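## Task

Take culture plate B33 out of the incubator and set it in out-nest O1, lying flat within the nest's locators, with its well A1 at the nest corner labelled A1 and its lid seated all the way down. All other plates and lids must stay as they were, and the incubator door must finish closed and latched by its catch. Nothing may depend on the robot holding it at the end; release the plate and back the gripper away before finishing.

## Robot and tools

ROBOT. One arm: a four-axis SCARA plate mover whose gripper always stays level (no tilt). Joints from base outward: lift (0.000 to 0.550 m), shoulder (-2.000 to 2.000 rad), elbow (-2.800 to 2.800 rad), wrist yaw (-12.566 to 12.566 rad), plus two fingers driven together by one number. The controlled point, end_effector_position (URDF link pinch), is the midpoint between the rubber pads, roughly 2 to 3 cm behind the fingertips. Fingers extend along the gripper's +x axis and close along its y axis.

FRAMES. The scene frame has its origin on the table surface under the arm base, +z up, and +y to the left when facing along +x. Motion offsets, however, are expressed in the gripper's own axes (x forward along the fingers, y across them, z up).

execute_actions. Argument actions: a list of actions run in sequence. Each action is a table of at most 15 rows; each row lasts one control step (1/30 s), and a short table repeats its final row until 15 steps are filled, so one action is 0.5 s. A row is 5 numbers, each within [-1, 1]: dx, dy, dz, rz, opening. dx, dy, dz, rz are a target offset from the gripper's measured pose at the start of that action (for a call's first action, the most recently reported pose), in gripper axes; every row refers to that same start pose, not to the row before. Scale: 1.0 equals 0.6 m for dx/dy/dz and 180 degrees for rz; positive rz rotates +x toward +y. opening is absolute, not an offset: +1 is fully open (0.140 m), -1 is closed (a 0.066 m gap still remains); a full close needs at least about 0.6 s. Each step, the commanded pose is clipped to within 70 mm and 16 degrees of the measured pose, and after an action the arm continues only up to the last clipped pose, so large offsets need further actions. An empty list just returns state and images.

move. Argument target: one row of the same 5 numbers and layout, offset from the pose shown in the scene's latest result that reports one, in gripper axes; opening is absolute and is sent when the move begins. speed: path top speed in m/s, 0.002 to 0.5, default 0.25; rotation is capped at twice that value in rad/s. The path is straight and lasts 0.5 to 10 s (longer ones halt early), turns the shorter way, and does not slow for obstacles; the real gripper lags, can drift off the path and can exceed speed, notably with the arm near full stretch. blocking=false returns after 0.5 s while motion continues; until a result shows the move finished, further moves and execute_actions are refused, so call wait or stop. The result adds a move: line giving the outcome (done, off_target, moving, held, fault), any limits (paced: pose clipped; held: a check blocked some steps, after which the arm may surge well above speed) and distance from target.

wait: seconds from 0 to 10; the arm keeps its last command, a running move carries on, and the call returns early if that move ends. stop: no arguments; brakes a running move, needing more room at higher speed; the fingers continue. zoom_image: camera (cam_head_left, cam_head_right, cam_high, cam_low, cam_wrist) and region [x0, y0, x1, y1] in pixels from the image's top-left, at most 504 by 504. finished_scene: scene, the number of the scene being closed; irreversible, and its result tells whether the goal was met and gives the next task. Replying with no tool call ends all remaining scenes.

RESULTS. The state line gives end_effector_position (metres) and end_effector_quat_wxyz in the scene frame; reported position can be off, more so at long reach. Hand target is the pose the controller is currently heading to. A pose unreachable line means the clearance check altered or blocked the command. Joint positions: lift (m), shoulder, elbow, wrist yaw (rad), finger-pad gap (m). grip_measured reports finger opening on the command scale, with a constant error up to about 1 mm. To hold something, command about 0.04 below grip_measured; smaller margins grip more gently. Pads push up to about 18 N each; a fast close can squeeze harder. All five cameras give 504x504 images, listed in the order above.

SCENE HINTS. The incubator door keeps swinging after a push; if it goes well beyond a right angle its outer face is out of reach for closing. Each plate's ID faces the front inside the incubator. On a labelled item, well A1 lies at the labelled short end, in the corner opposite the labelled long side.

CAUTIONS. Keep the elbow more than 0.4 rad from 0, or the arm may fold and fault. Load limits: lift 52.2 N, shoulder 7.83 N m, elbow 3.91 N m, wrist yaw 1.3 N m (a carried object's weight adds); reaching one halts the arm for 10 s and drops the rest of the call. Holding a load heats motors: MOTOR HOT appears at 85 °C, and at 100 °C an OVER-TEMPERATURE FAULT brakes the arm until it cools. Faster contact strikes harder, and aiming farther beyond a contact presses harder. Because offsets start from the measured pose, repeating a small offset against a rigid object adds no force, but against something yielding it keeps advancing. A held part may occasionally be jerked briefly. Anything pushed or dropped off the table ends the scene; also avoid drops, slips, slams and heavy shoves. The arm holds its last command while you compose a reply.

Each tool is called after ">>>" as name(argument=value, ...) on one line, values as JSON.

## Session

>>> execute_actions(actions=[])

Scene clock: 0.00 s.
end_effector_position=(+0.4545, +0.0193, +0.1440) grip_measured=+1.00 end_effector_quat_wxyz=(+0.972, -0.000, -0.000, +0.236)
Joint positions: [ 0.139 -1.308 -0.613 -3.886  0.14 ]
Motor temperatures (°C, as the motors report them): [28 21 22 23]
Hand target: +0.454, +0.019, +0.144; +0.972, -0.000, -0.000, +0.236

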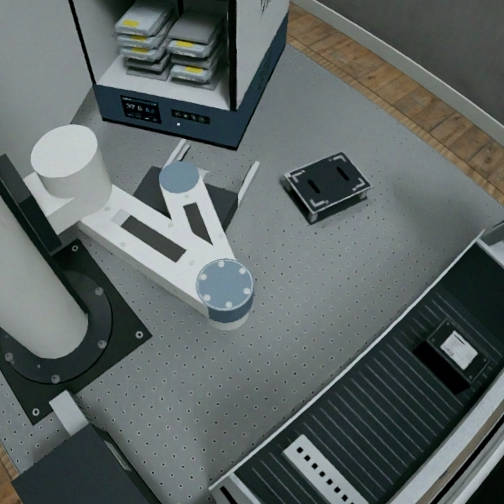

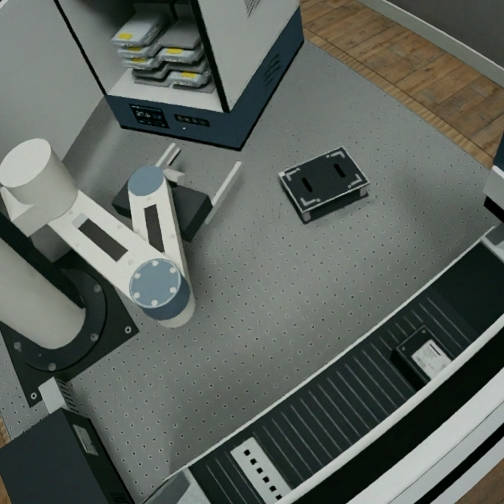

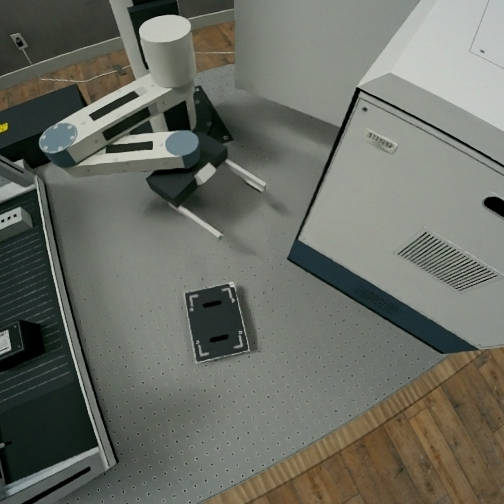

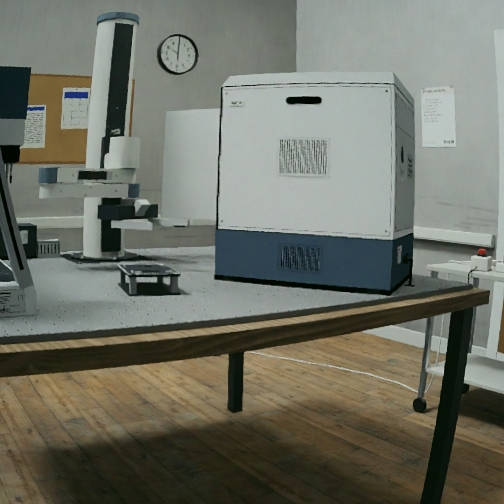

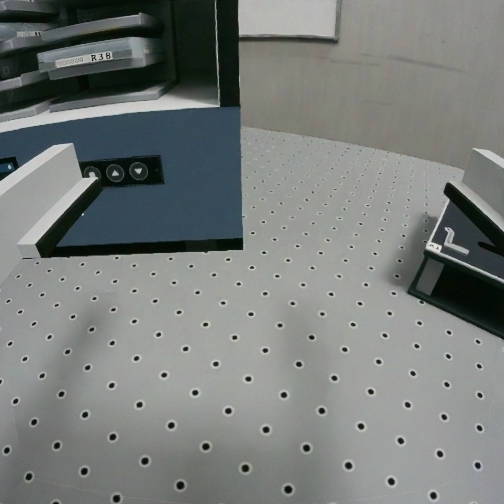

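>>> move(target=[0.108,0.3,0.17,0.026,-0.12], speed=0.3)

Scene clock: 3.43 s.
end_effector_position=(+0.4294, +0.2092, +0.2460) grip_measured=-0.12 end_effector_quat_wxyz=(+0.961, -0.000, -0.000, +0.276)
Joint positions: [ 0.241 -0.222 -0.739 -4.764  0.099]
Motor temperatures (°C, as the motors report them): [28 21 22 23]
Hand target: +0.429, +0.209, +0.246; +0.961, -0.000, -0.000, +0.276
Off the commanded pose: 0.000 m, 0 deg.
move: done

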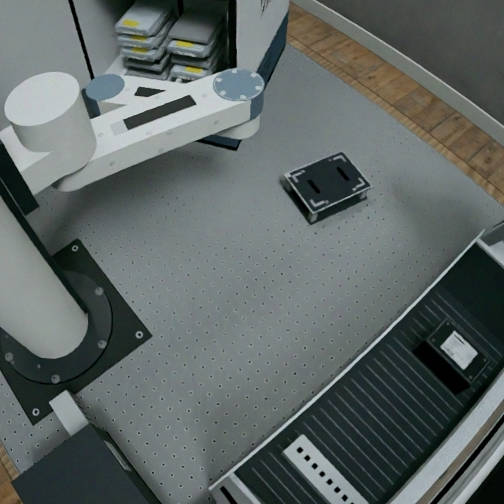

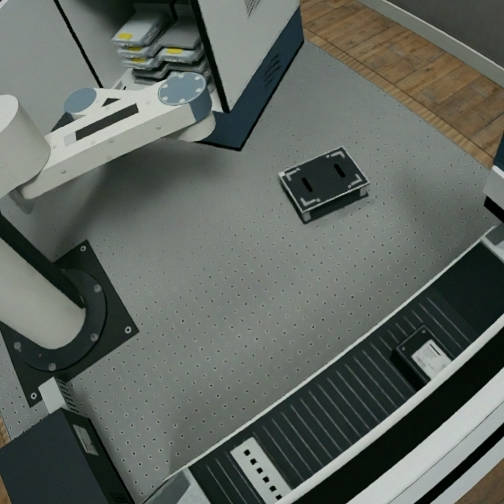

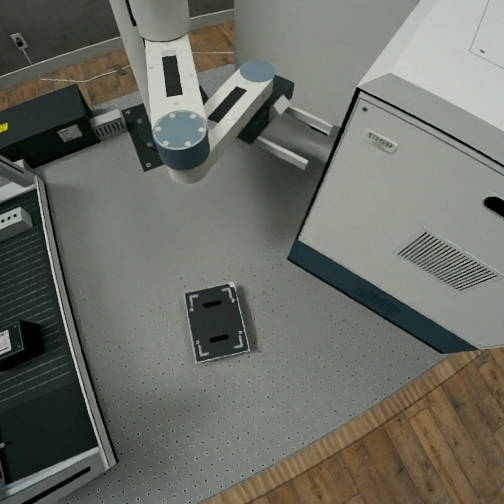

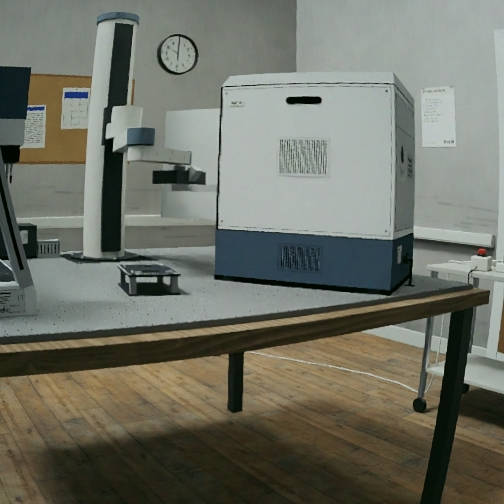

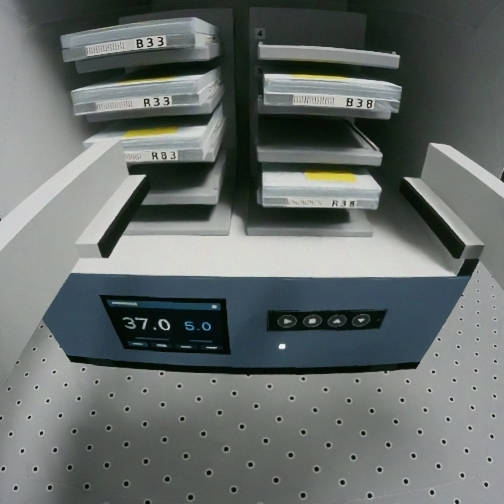

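>>> move(target=[0.11,0.145,0.078,0,-0.12], speed=0.15)

Scene clock: 10.13 s.
end_effector_position=(+0.4392, +0.3180, +0.2929) grip_measured=-0.12 end_effector_quat_wxyz=(+0.961, -0.000, -0.000, +0.276)
Joint positions: [ 0.288  0.154 -1.146 -4.733  0.099]
Motor temperatures (°C, as the motors report them): [28 21 22 23]
Hand target: +0.439, +0.318, +0.293; +0.961, -0.000, -0.000, +0.276
Off the commanded pose: 0.000 m, 0 deg.
move: done

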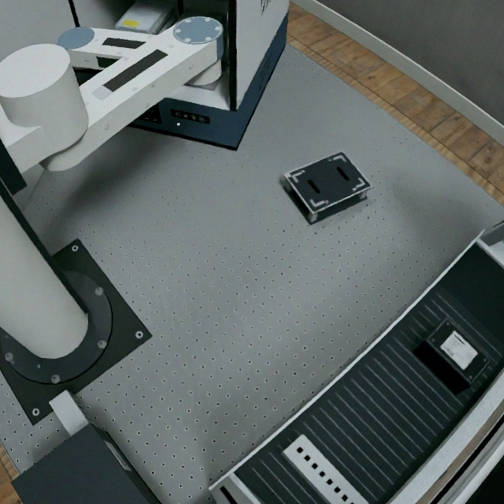

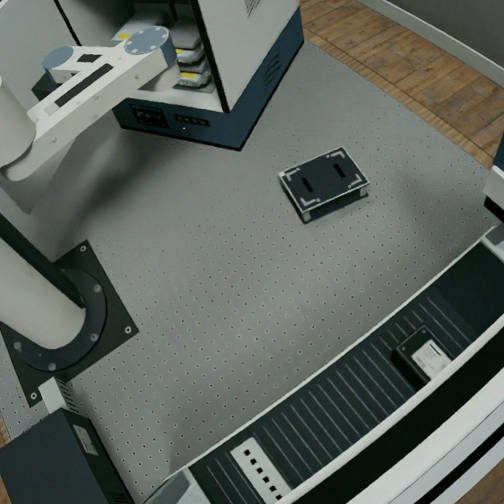

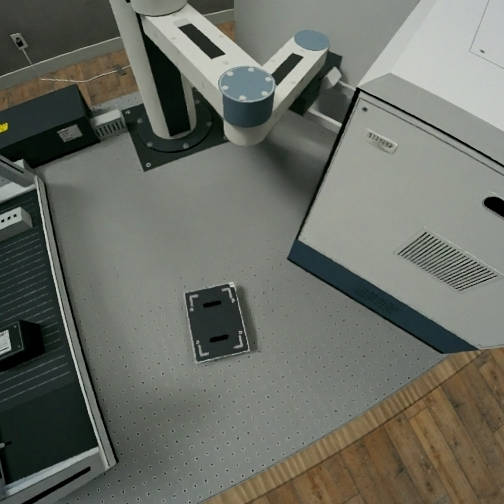

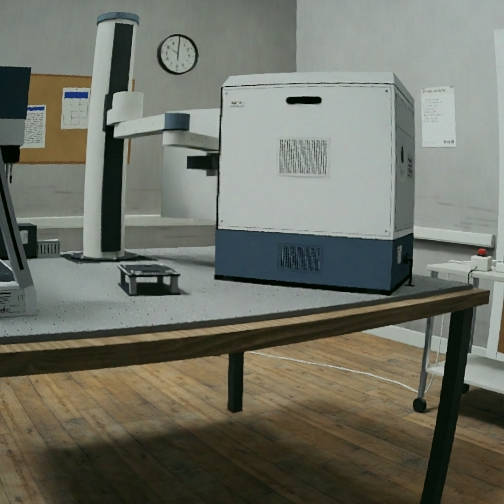

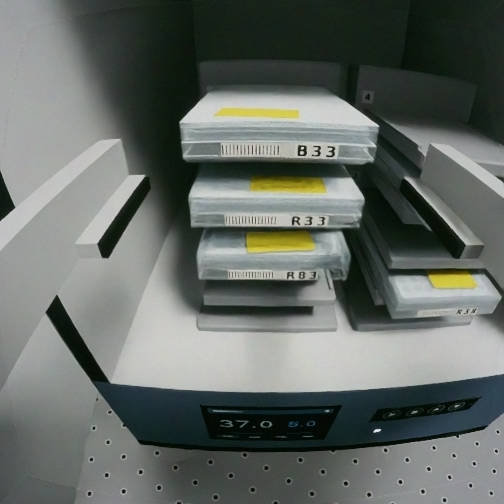

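>>> move(target=[0.057,-0.005,0.008,0,-0.12], speed=0.1)

Scene clock: 12.77 s.
end_effector_position=(+0.4699, +0.3334, +0.2977) grip_measured=-0.12 end_effector_quat_wxyz=(+0.961, -0.000, -0.000, +0.275)
Joint positions: [ 0.293  0.149 -1.286 -4.588  0.099]
Motor temperatures (°C, as the motors report them): [28 21 22 23]
Hand target: +0.470, +0.334, +0.298; +0.961, -0.000, -0.000, +0.276
Off the commanded pose: 0.000 m, 0 deg.
move: done

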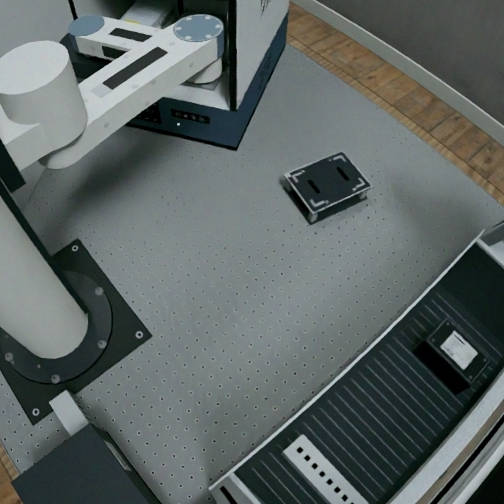

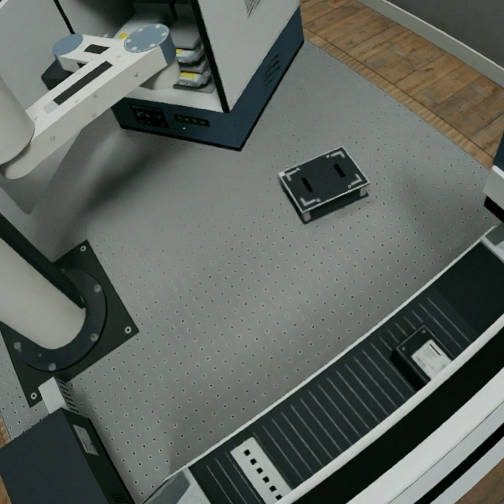

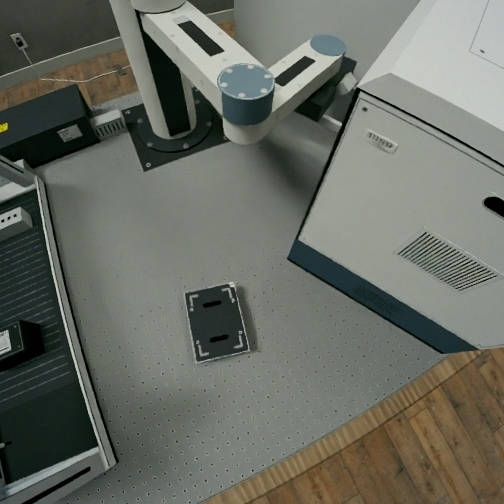

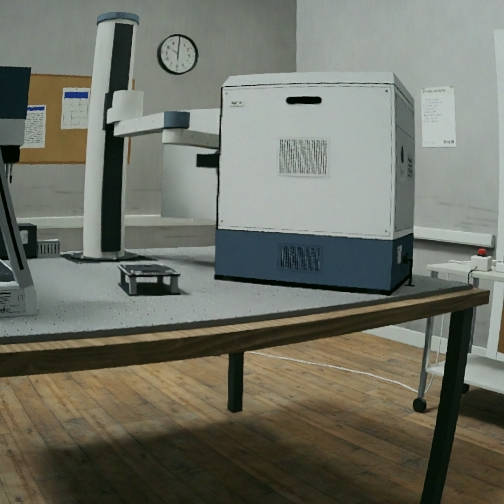

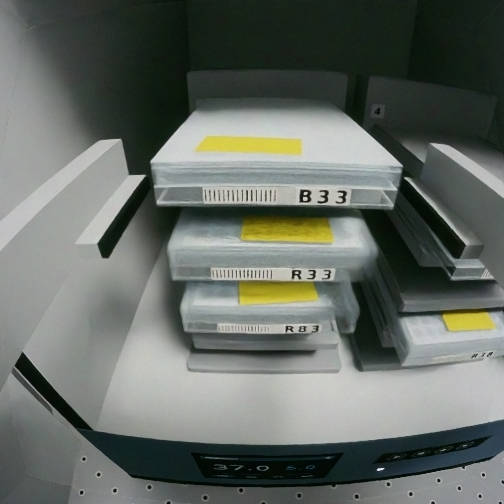

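>>> move(target=[0.118,-0.001,0.001,-0.002,-0.15], speed=0.08)

>>> execute_actions(actions=[[[0,0,0,0,-0.2],[0,0,0,0,-0.26],[0,0,0,0,-0.32],[0,0,0,0,-0.38],[0,0,0,0,-0.42],[0,0,0,0,-0.44],[0,0,0,0,-0.45],[0,0,0,0,-0.46],[0,0,0,0,-0.47],[0,0,0,0,-0.48],[0,0,0,0,-0.49],[0,0,0,0,-0.5],[0,0,0,0,-0.51],[0,0,0,0,-0.52]]])

Scene clock: 18.50 s.
end_effector_position=(+0.5305, +0.3702, +0.2983) grip_measured=-0.15 end_effector_quat_wxyz=(+0.962, -0.000, -0.000, +0.272)
Joint positions: [ 0.293  0.216 -1.63  -4.318  0.097]
Motor temperatures (°C, as the motors report them): [28 21 22 23]
Hand target: +0.530, +0.370, +0.298; +0.962, -0.000, -0.000, +0.272
Off the commanded pose: 0.000 m, 0 deg.
move: done

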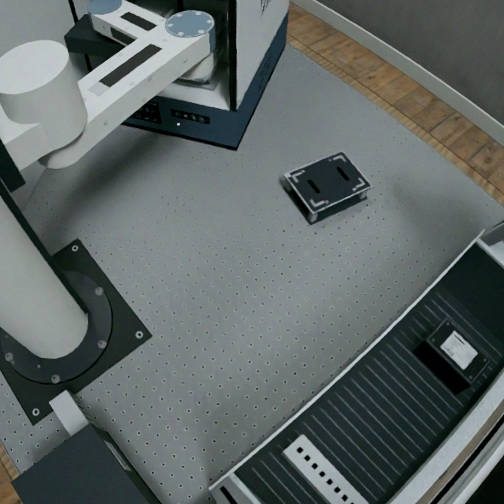

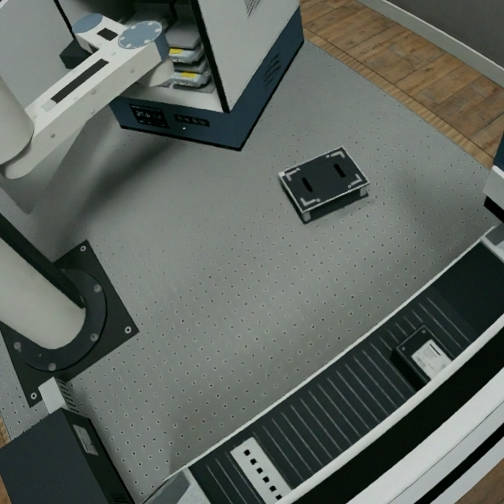

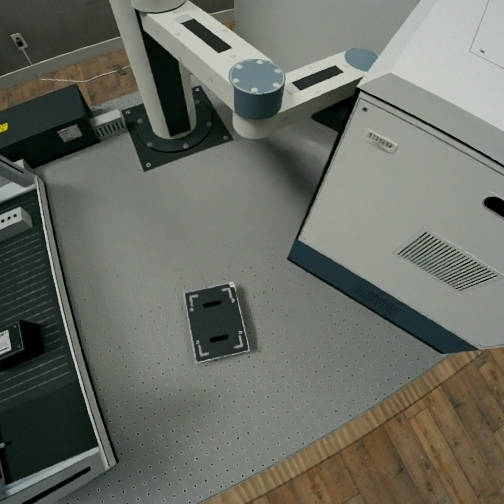

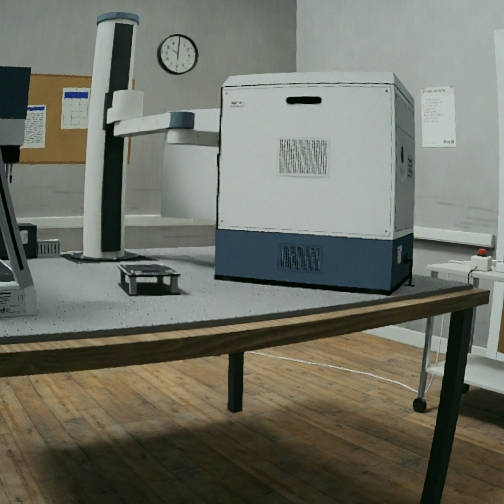

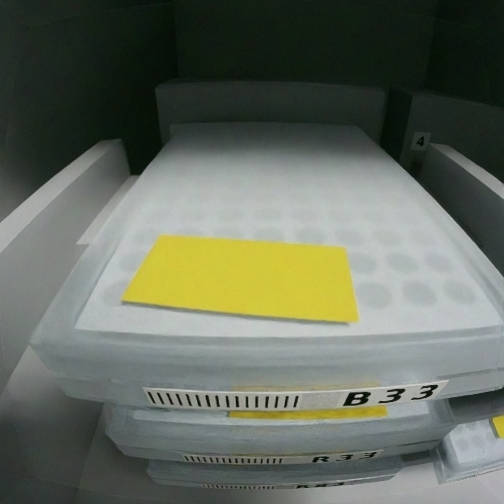

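Scene clock: 19.00 s.
end_effector_position=(+0.5303, +0.3704, +0.2983) grip_measured=-0.48 end_effector_quat_wxyz=(+0.962, -0.000, -0.000, +0.272)
Joint positions: [ 0.293  0.216 -1.63  -4.318  0.085]
Motor temperatures (°C, as the motors report them): [28 21 22 23]
Hand target: +0.531, +0.370, +0.298; +0.962, -0.000, -0.000, +0.272
Off the commanded pose: 0.000 m, 0 deg.

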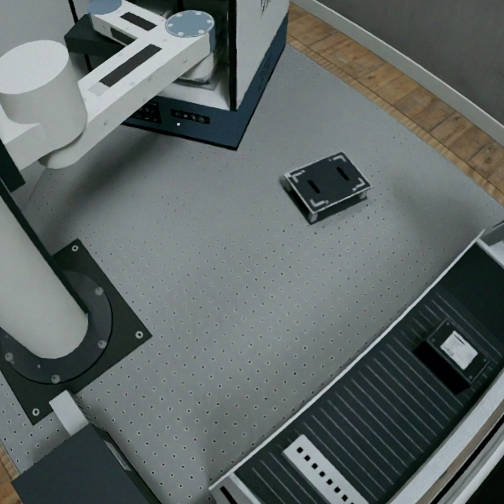

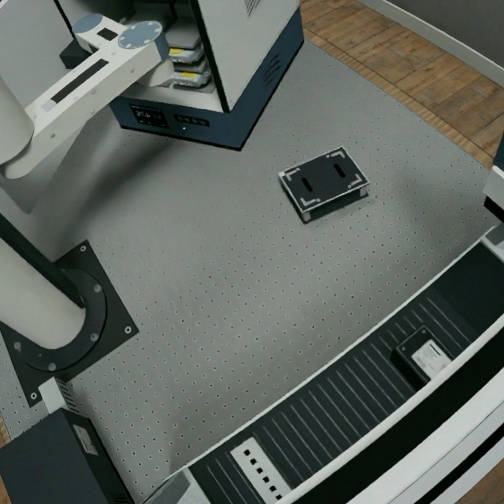

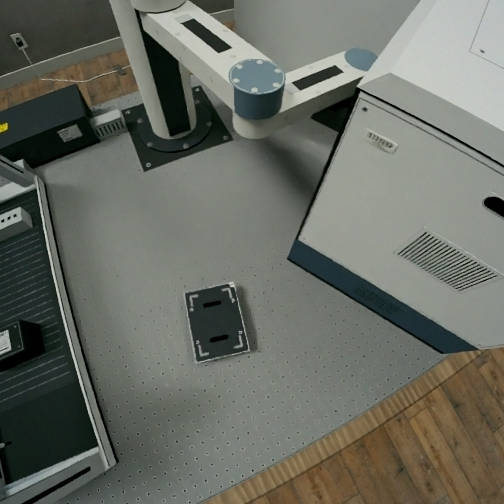

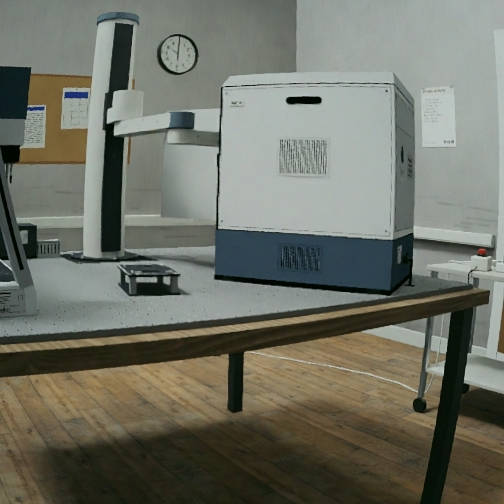

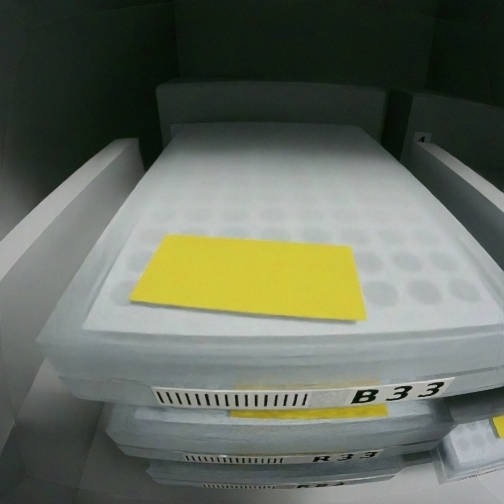

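>>> move(target=[0,0,0.03,0,-0.53], speed=0.06)

>>> move(target=[-0.31,-0.133,0,0,-0.53], speed=0.2)

>>> move(target=[-0.075,-0.44,-0.25,-0.242,-0.53], speed=0.27)

Scene clock: 23.57 s.
end_effector_position=(+0.5303, +0.3704, +0.3163) grip_measured=-0.48 end_effector_quat_wxyz=(+0.962, -0.000, -0.000, +0.272)
Joint positions: [ 0.311  0.216 -1.63  -4.318  0.085]
Motor temperatures (°C, as the motors report them): [28 21 22 23]
Hand target: +0.530, +0.370, +0.316; +0.962, -0.000, -0.000, +0.272
Off the commanded pose: 0.000 m, 0 deg.
move: done

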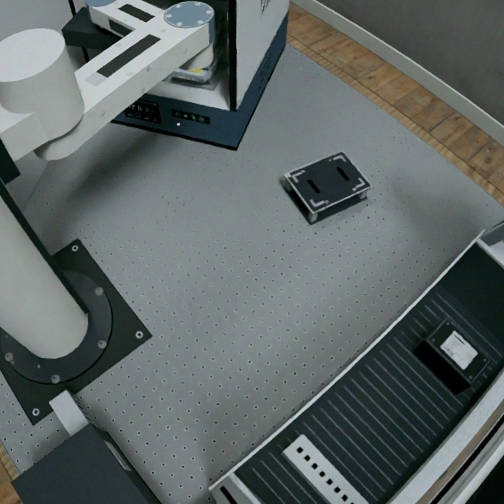

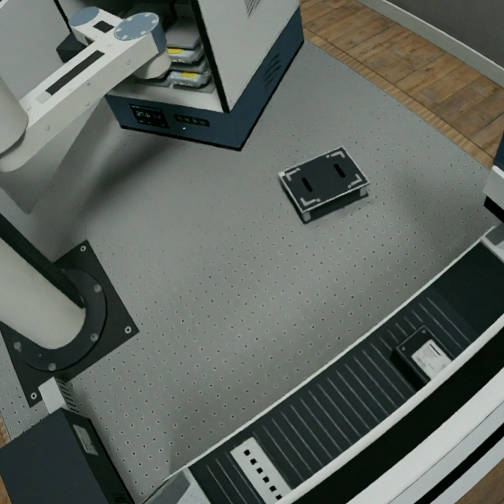

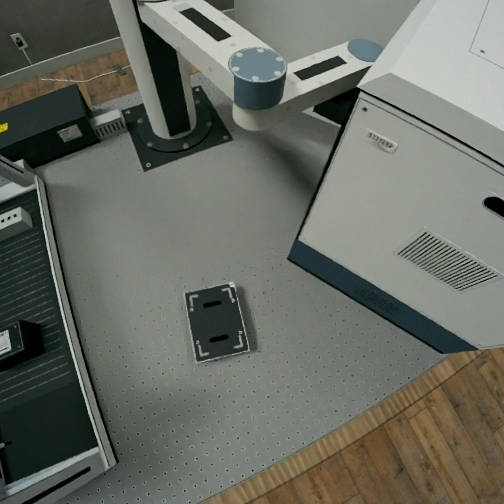

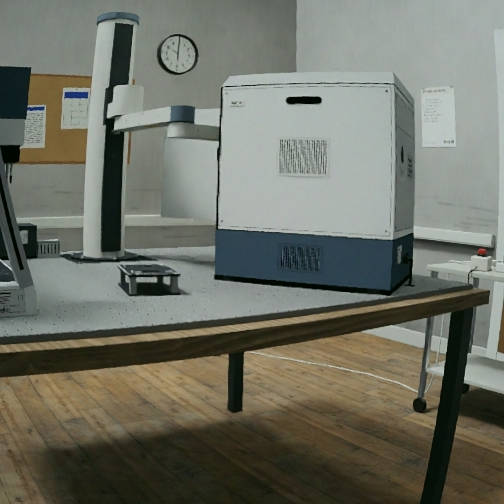

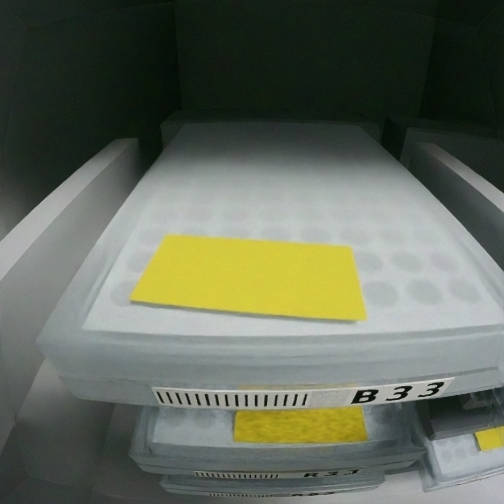

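Scene clock: 24.93 s.
end_effector_position=(+0.4137, +0.2050, +0.3163) grip_measured=-0.48 end_effector_quat_wxyz=(+0.962, -0.000, -0.000, +0.272)
Joint positions: [ 0.311 -0.183 -0.681 -4.868  0.085]
Motor temperatures (°C, as the motors report them): [28 21 22 23]
Hand target: +0.414, +0.205, +0.316; +0.962, -0.000, -0.000, +0.272
Off the commanded pose: 0.000 m, 0 deg.
move: done

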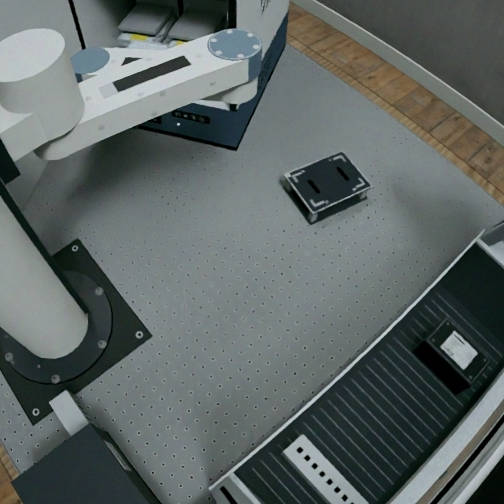

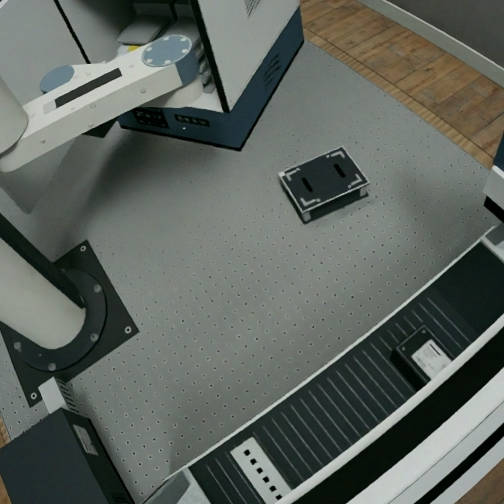

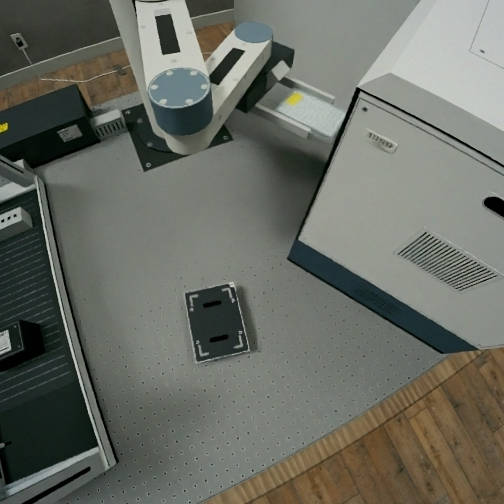

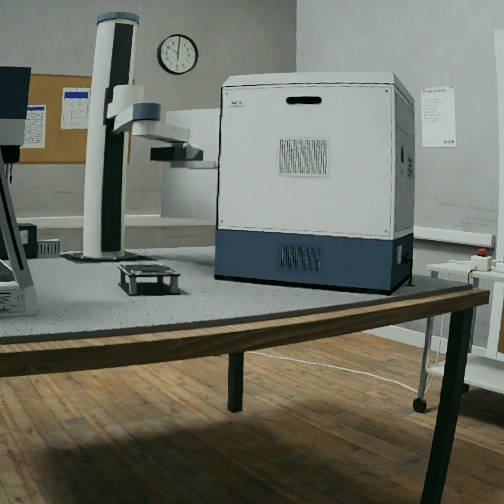

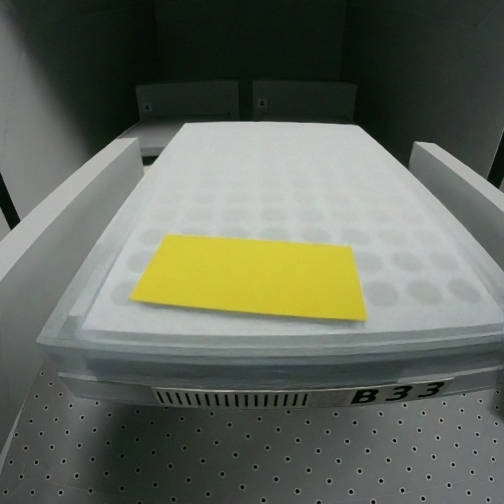

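Scene clock: 26.70 s.
end_effector_position=(+0.5139, -0.0437, +0.1662) grip_measured=-0.48 end_effector_quat_wxyz=(+0.995, -0.000, -0.000, -0.104)
Joint positions: [ 0.161 -1.067 -0.786 -4.64   0.085]
Motor temperatures (°C, as the motors report them): [28 21 22 23]
Hand target: +0.514, -0.044, +0.166; +0.995, -0.000, -0.000, -0.104
Off the commanded pose: 0.000 m, 0 deg.
move: done

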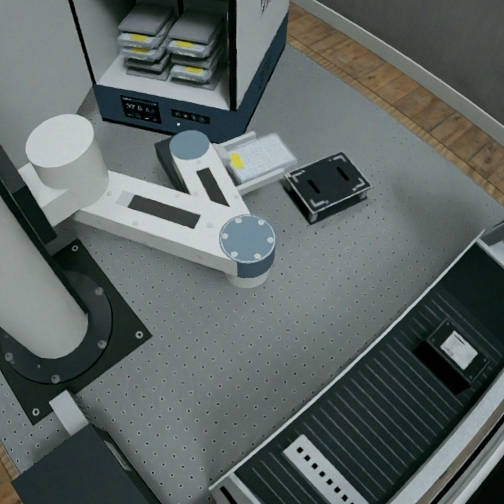

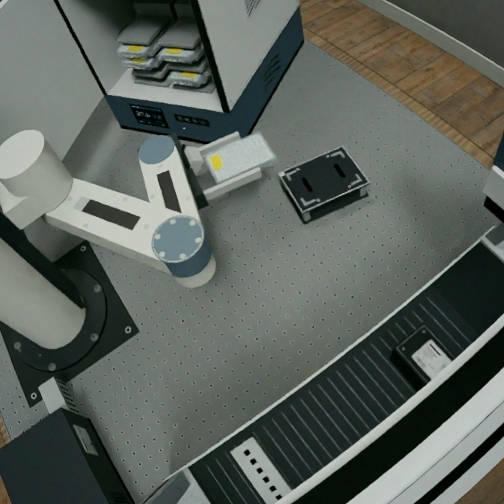

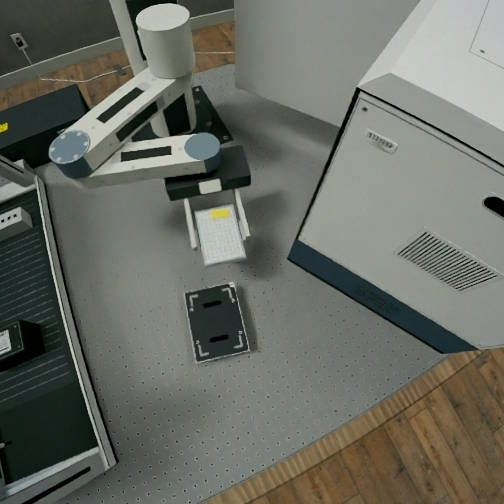

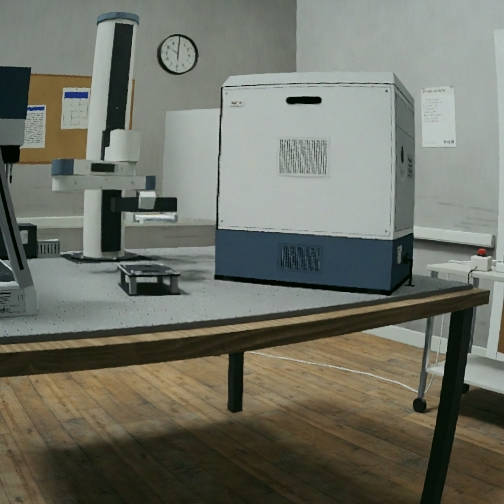

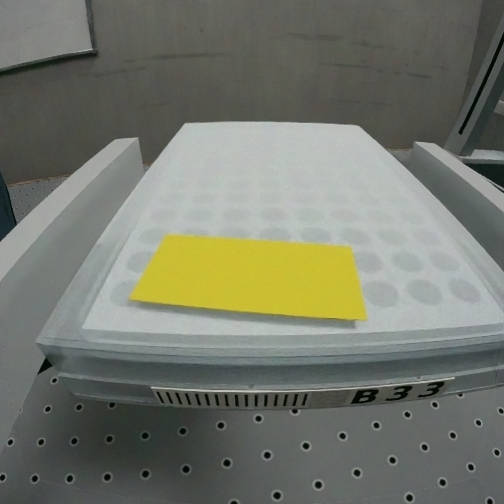

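>>> zoom_image(camera="cam_high", region=[160, 260, 280, 380])

>>> move(target=[0.261,-0.081,-0.145,0,-0.53], speed=0.2)

>>> zoom_image(camera="cam_high", region=[160, 260, 280, 380])

Region (160, 260, 280, 380) of cam_high's 504x504 image, scaled by 4.200, with more detail than that image has.

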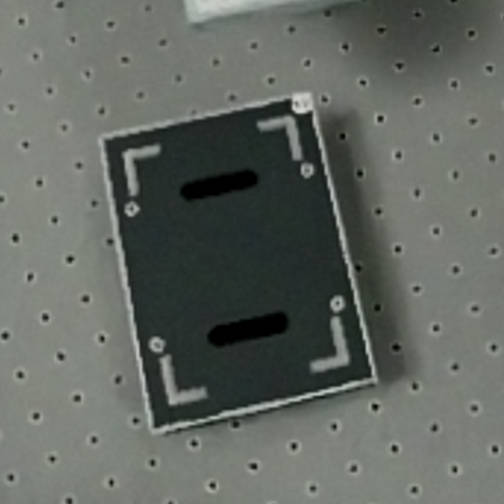

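Scene clock: 30.43 s.
end_effector_position=(+0.6569, -0.1240, +0.0791) grip_measured=-0.48 end_effector_quat_wxyz=(+0.994, -0.000, -0.000, -0.105)
Joint positions: [ 0.074 -1.002 -1.511 -3.98   0.085]
Motor temperatures (°C, as the motors report them): [28 21 22 23]
Hand target: +0.657, -0.124, +0.079; +0.995, -0.000, -0.000, -0.104
Off the commanded pose: 0.000 m, 0 deg.
move: done

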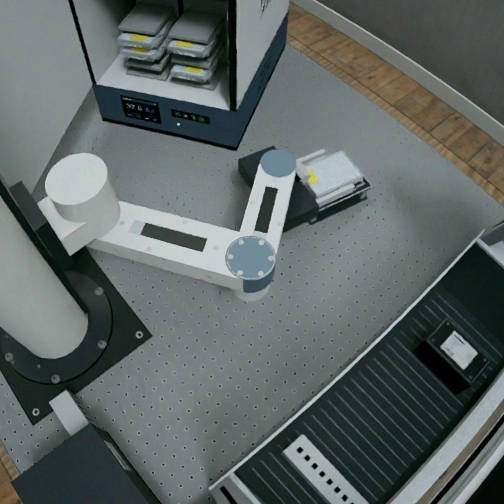

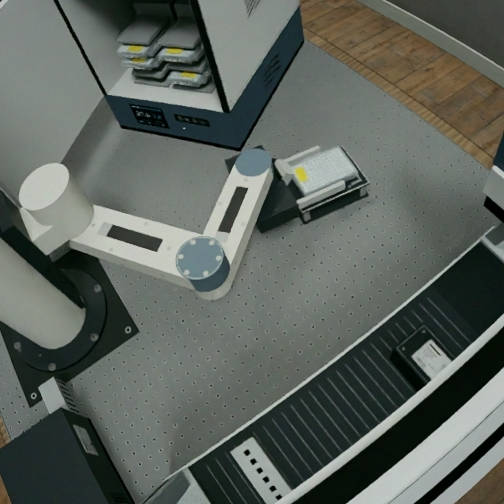

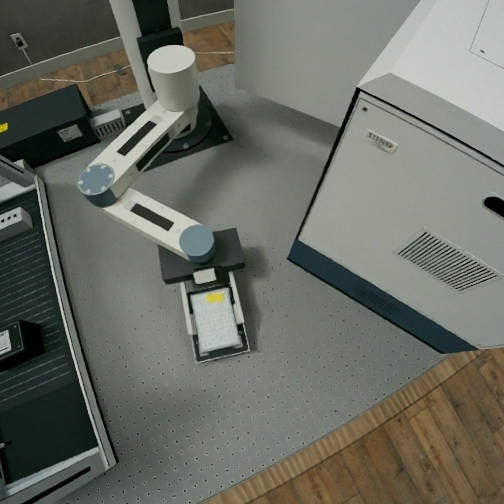

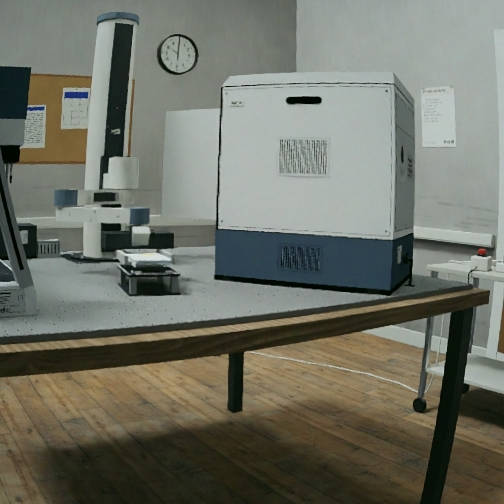

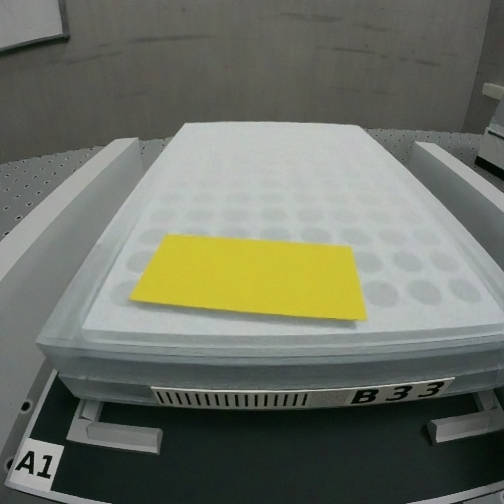

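Region (160, 260, 280, 380) of cam_high's 504x504 image, scaled by 4.200, with more detail than that image has.

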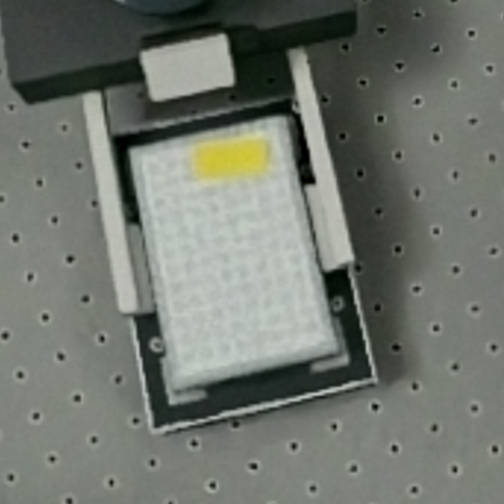

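>>> move(target=[0,-0.0007,-0.010,0,-0.53], speed=0.03)

Scene clock: 33.03 s.
end_effector_position=(+0.6568, -0.1243, +0.0731) grip_measured=-0.48 end_effector_quat_wxyz=(+0.994, -0.000, -0.000, -0.105)
Joint positions: [ 0.068 -1.003 -1.511 -3.979  0.085]
Motor temperatures (°C, as the motors report them): [29 21 22 23]
Hand target: +0.657, -0.124, +0.073; +0.994, -0.000, -0.000, -0.105
Off the commanded pose: 0.000 m, 0 deg.
move: done

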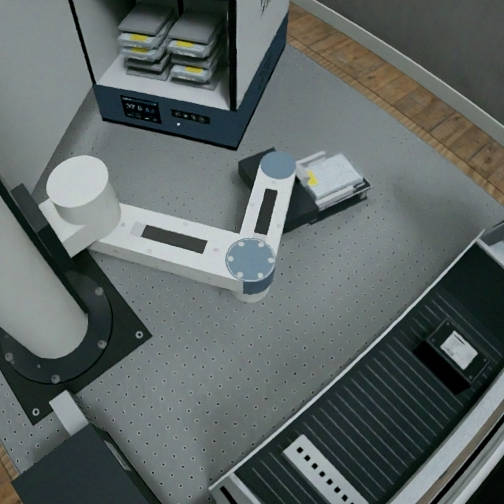

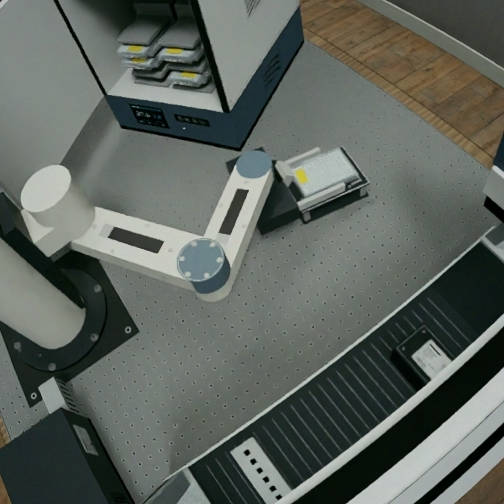

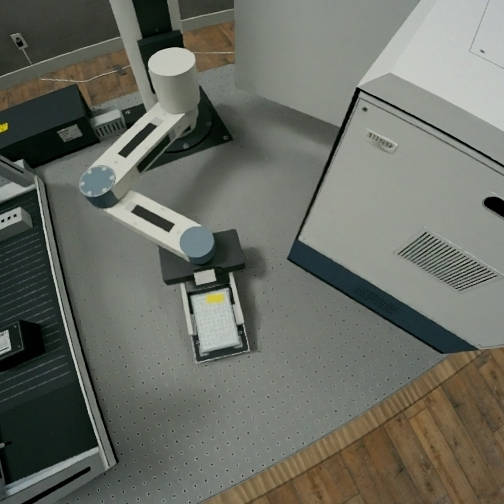

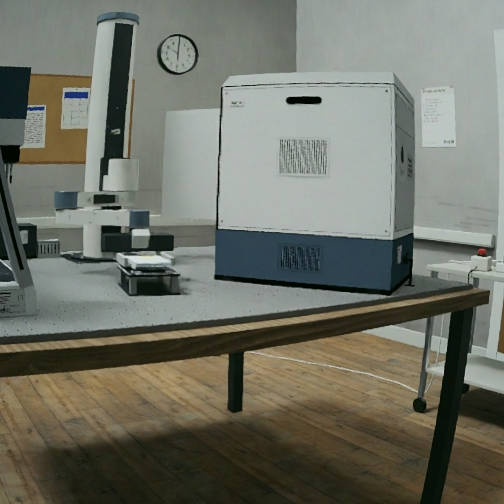

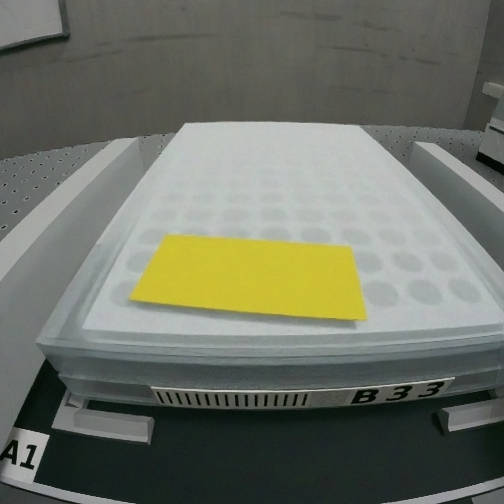

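Matches.

>>> move(target=[-0.0003,0,-0.009,0,-0.53], speed=0.01)

>>> zoom_image(camera="cam_low", region=[110, 245, 185, 285])

Scene clock: 39.40 s.
end_effector_position=(+0.6567, -0.1243, +0.0677) grip_measured=-0.48 end_effector_quat_wxyz=(+0.994, -0.000, -0.000, -0.105)
Joint positions: [ 0.063 -1.003 -1.511 -3.98   0.085]
Motor temperatures (°C, as the motors report them): [29 21 22 23]
Hand target: +0.657, -0.124, +0.068; +0.994, -0.000, -0.000, -0.105
Off the commanded pose: 0.000 m, 0 deg.
move: done

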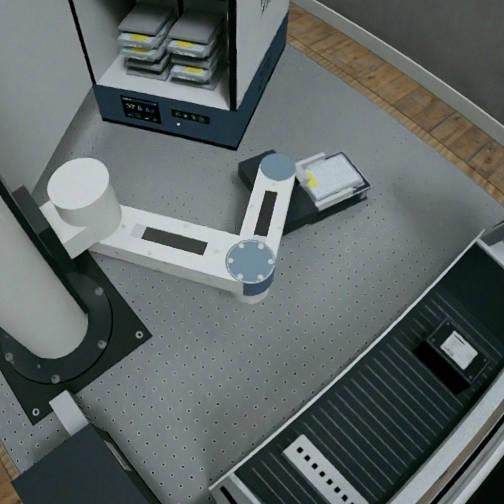

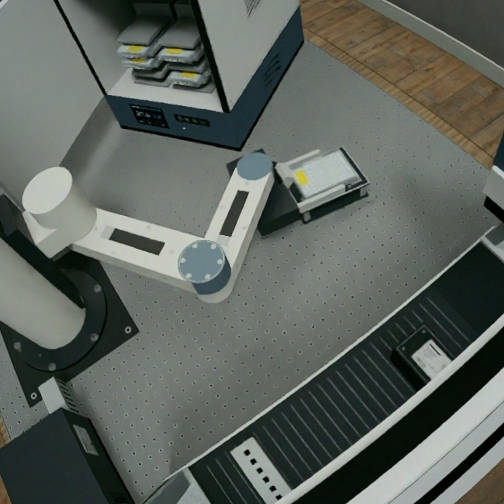

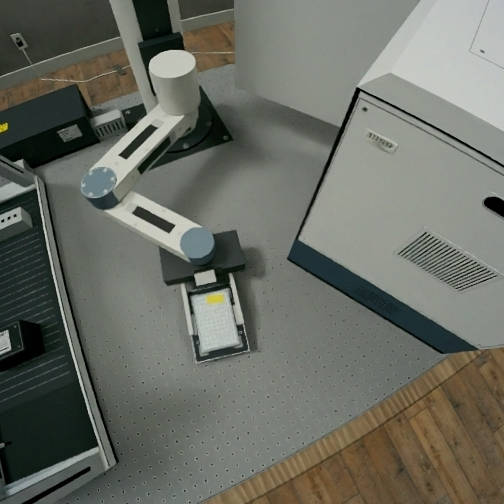

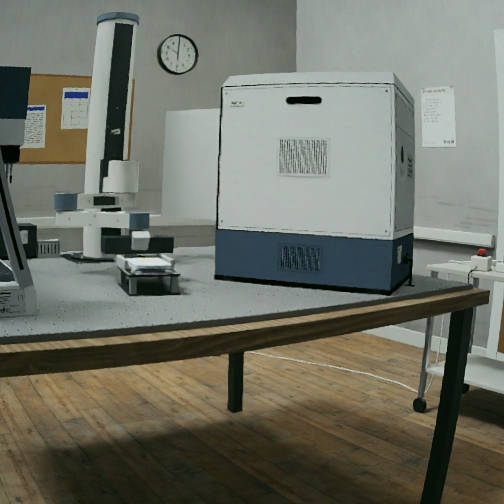

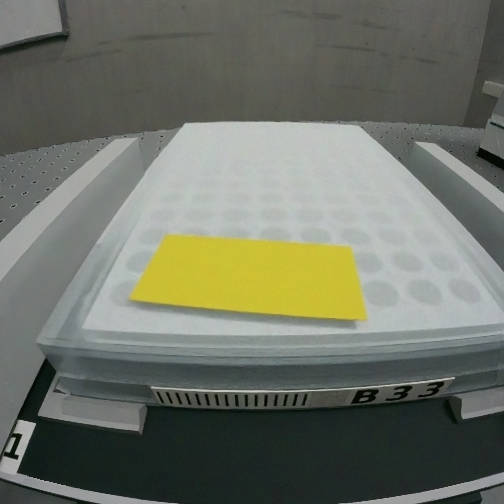

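Region (110, 245, 185, 285) of cam_low's 504x504 image, scaled by 6.720, with more detail than that image has; it fills the top 269 rows of this view, and the rest is white.

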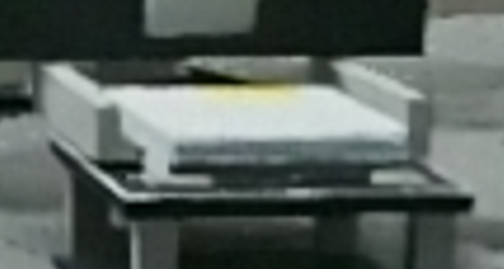

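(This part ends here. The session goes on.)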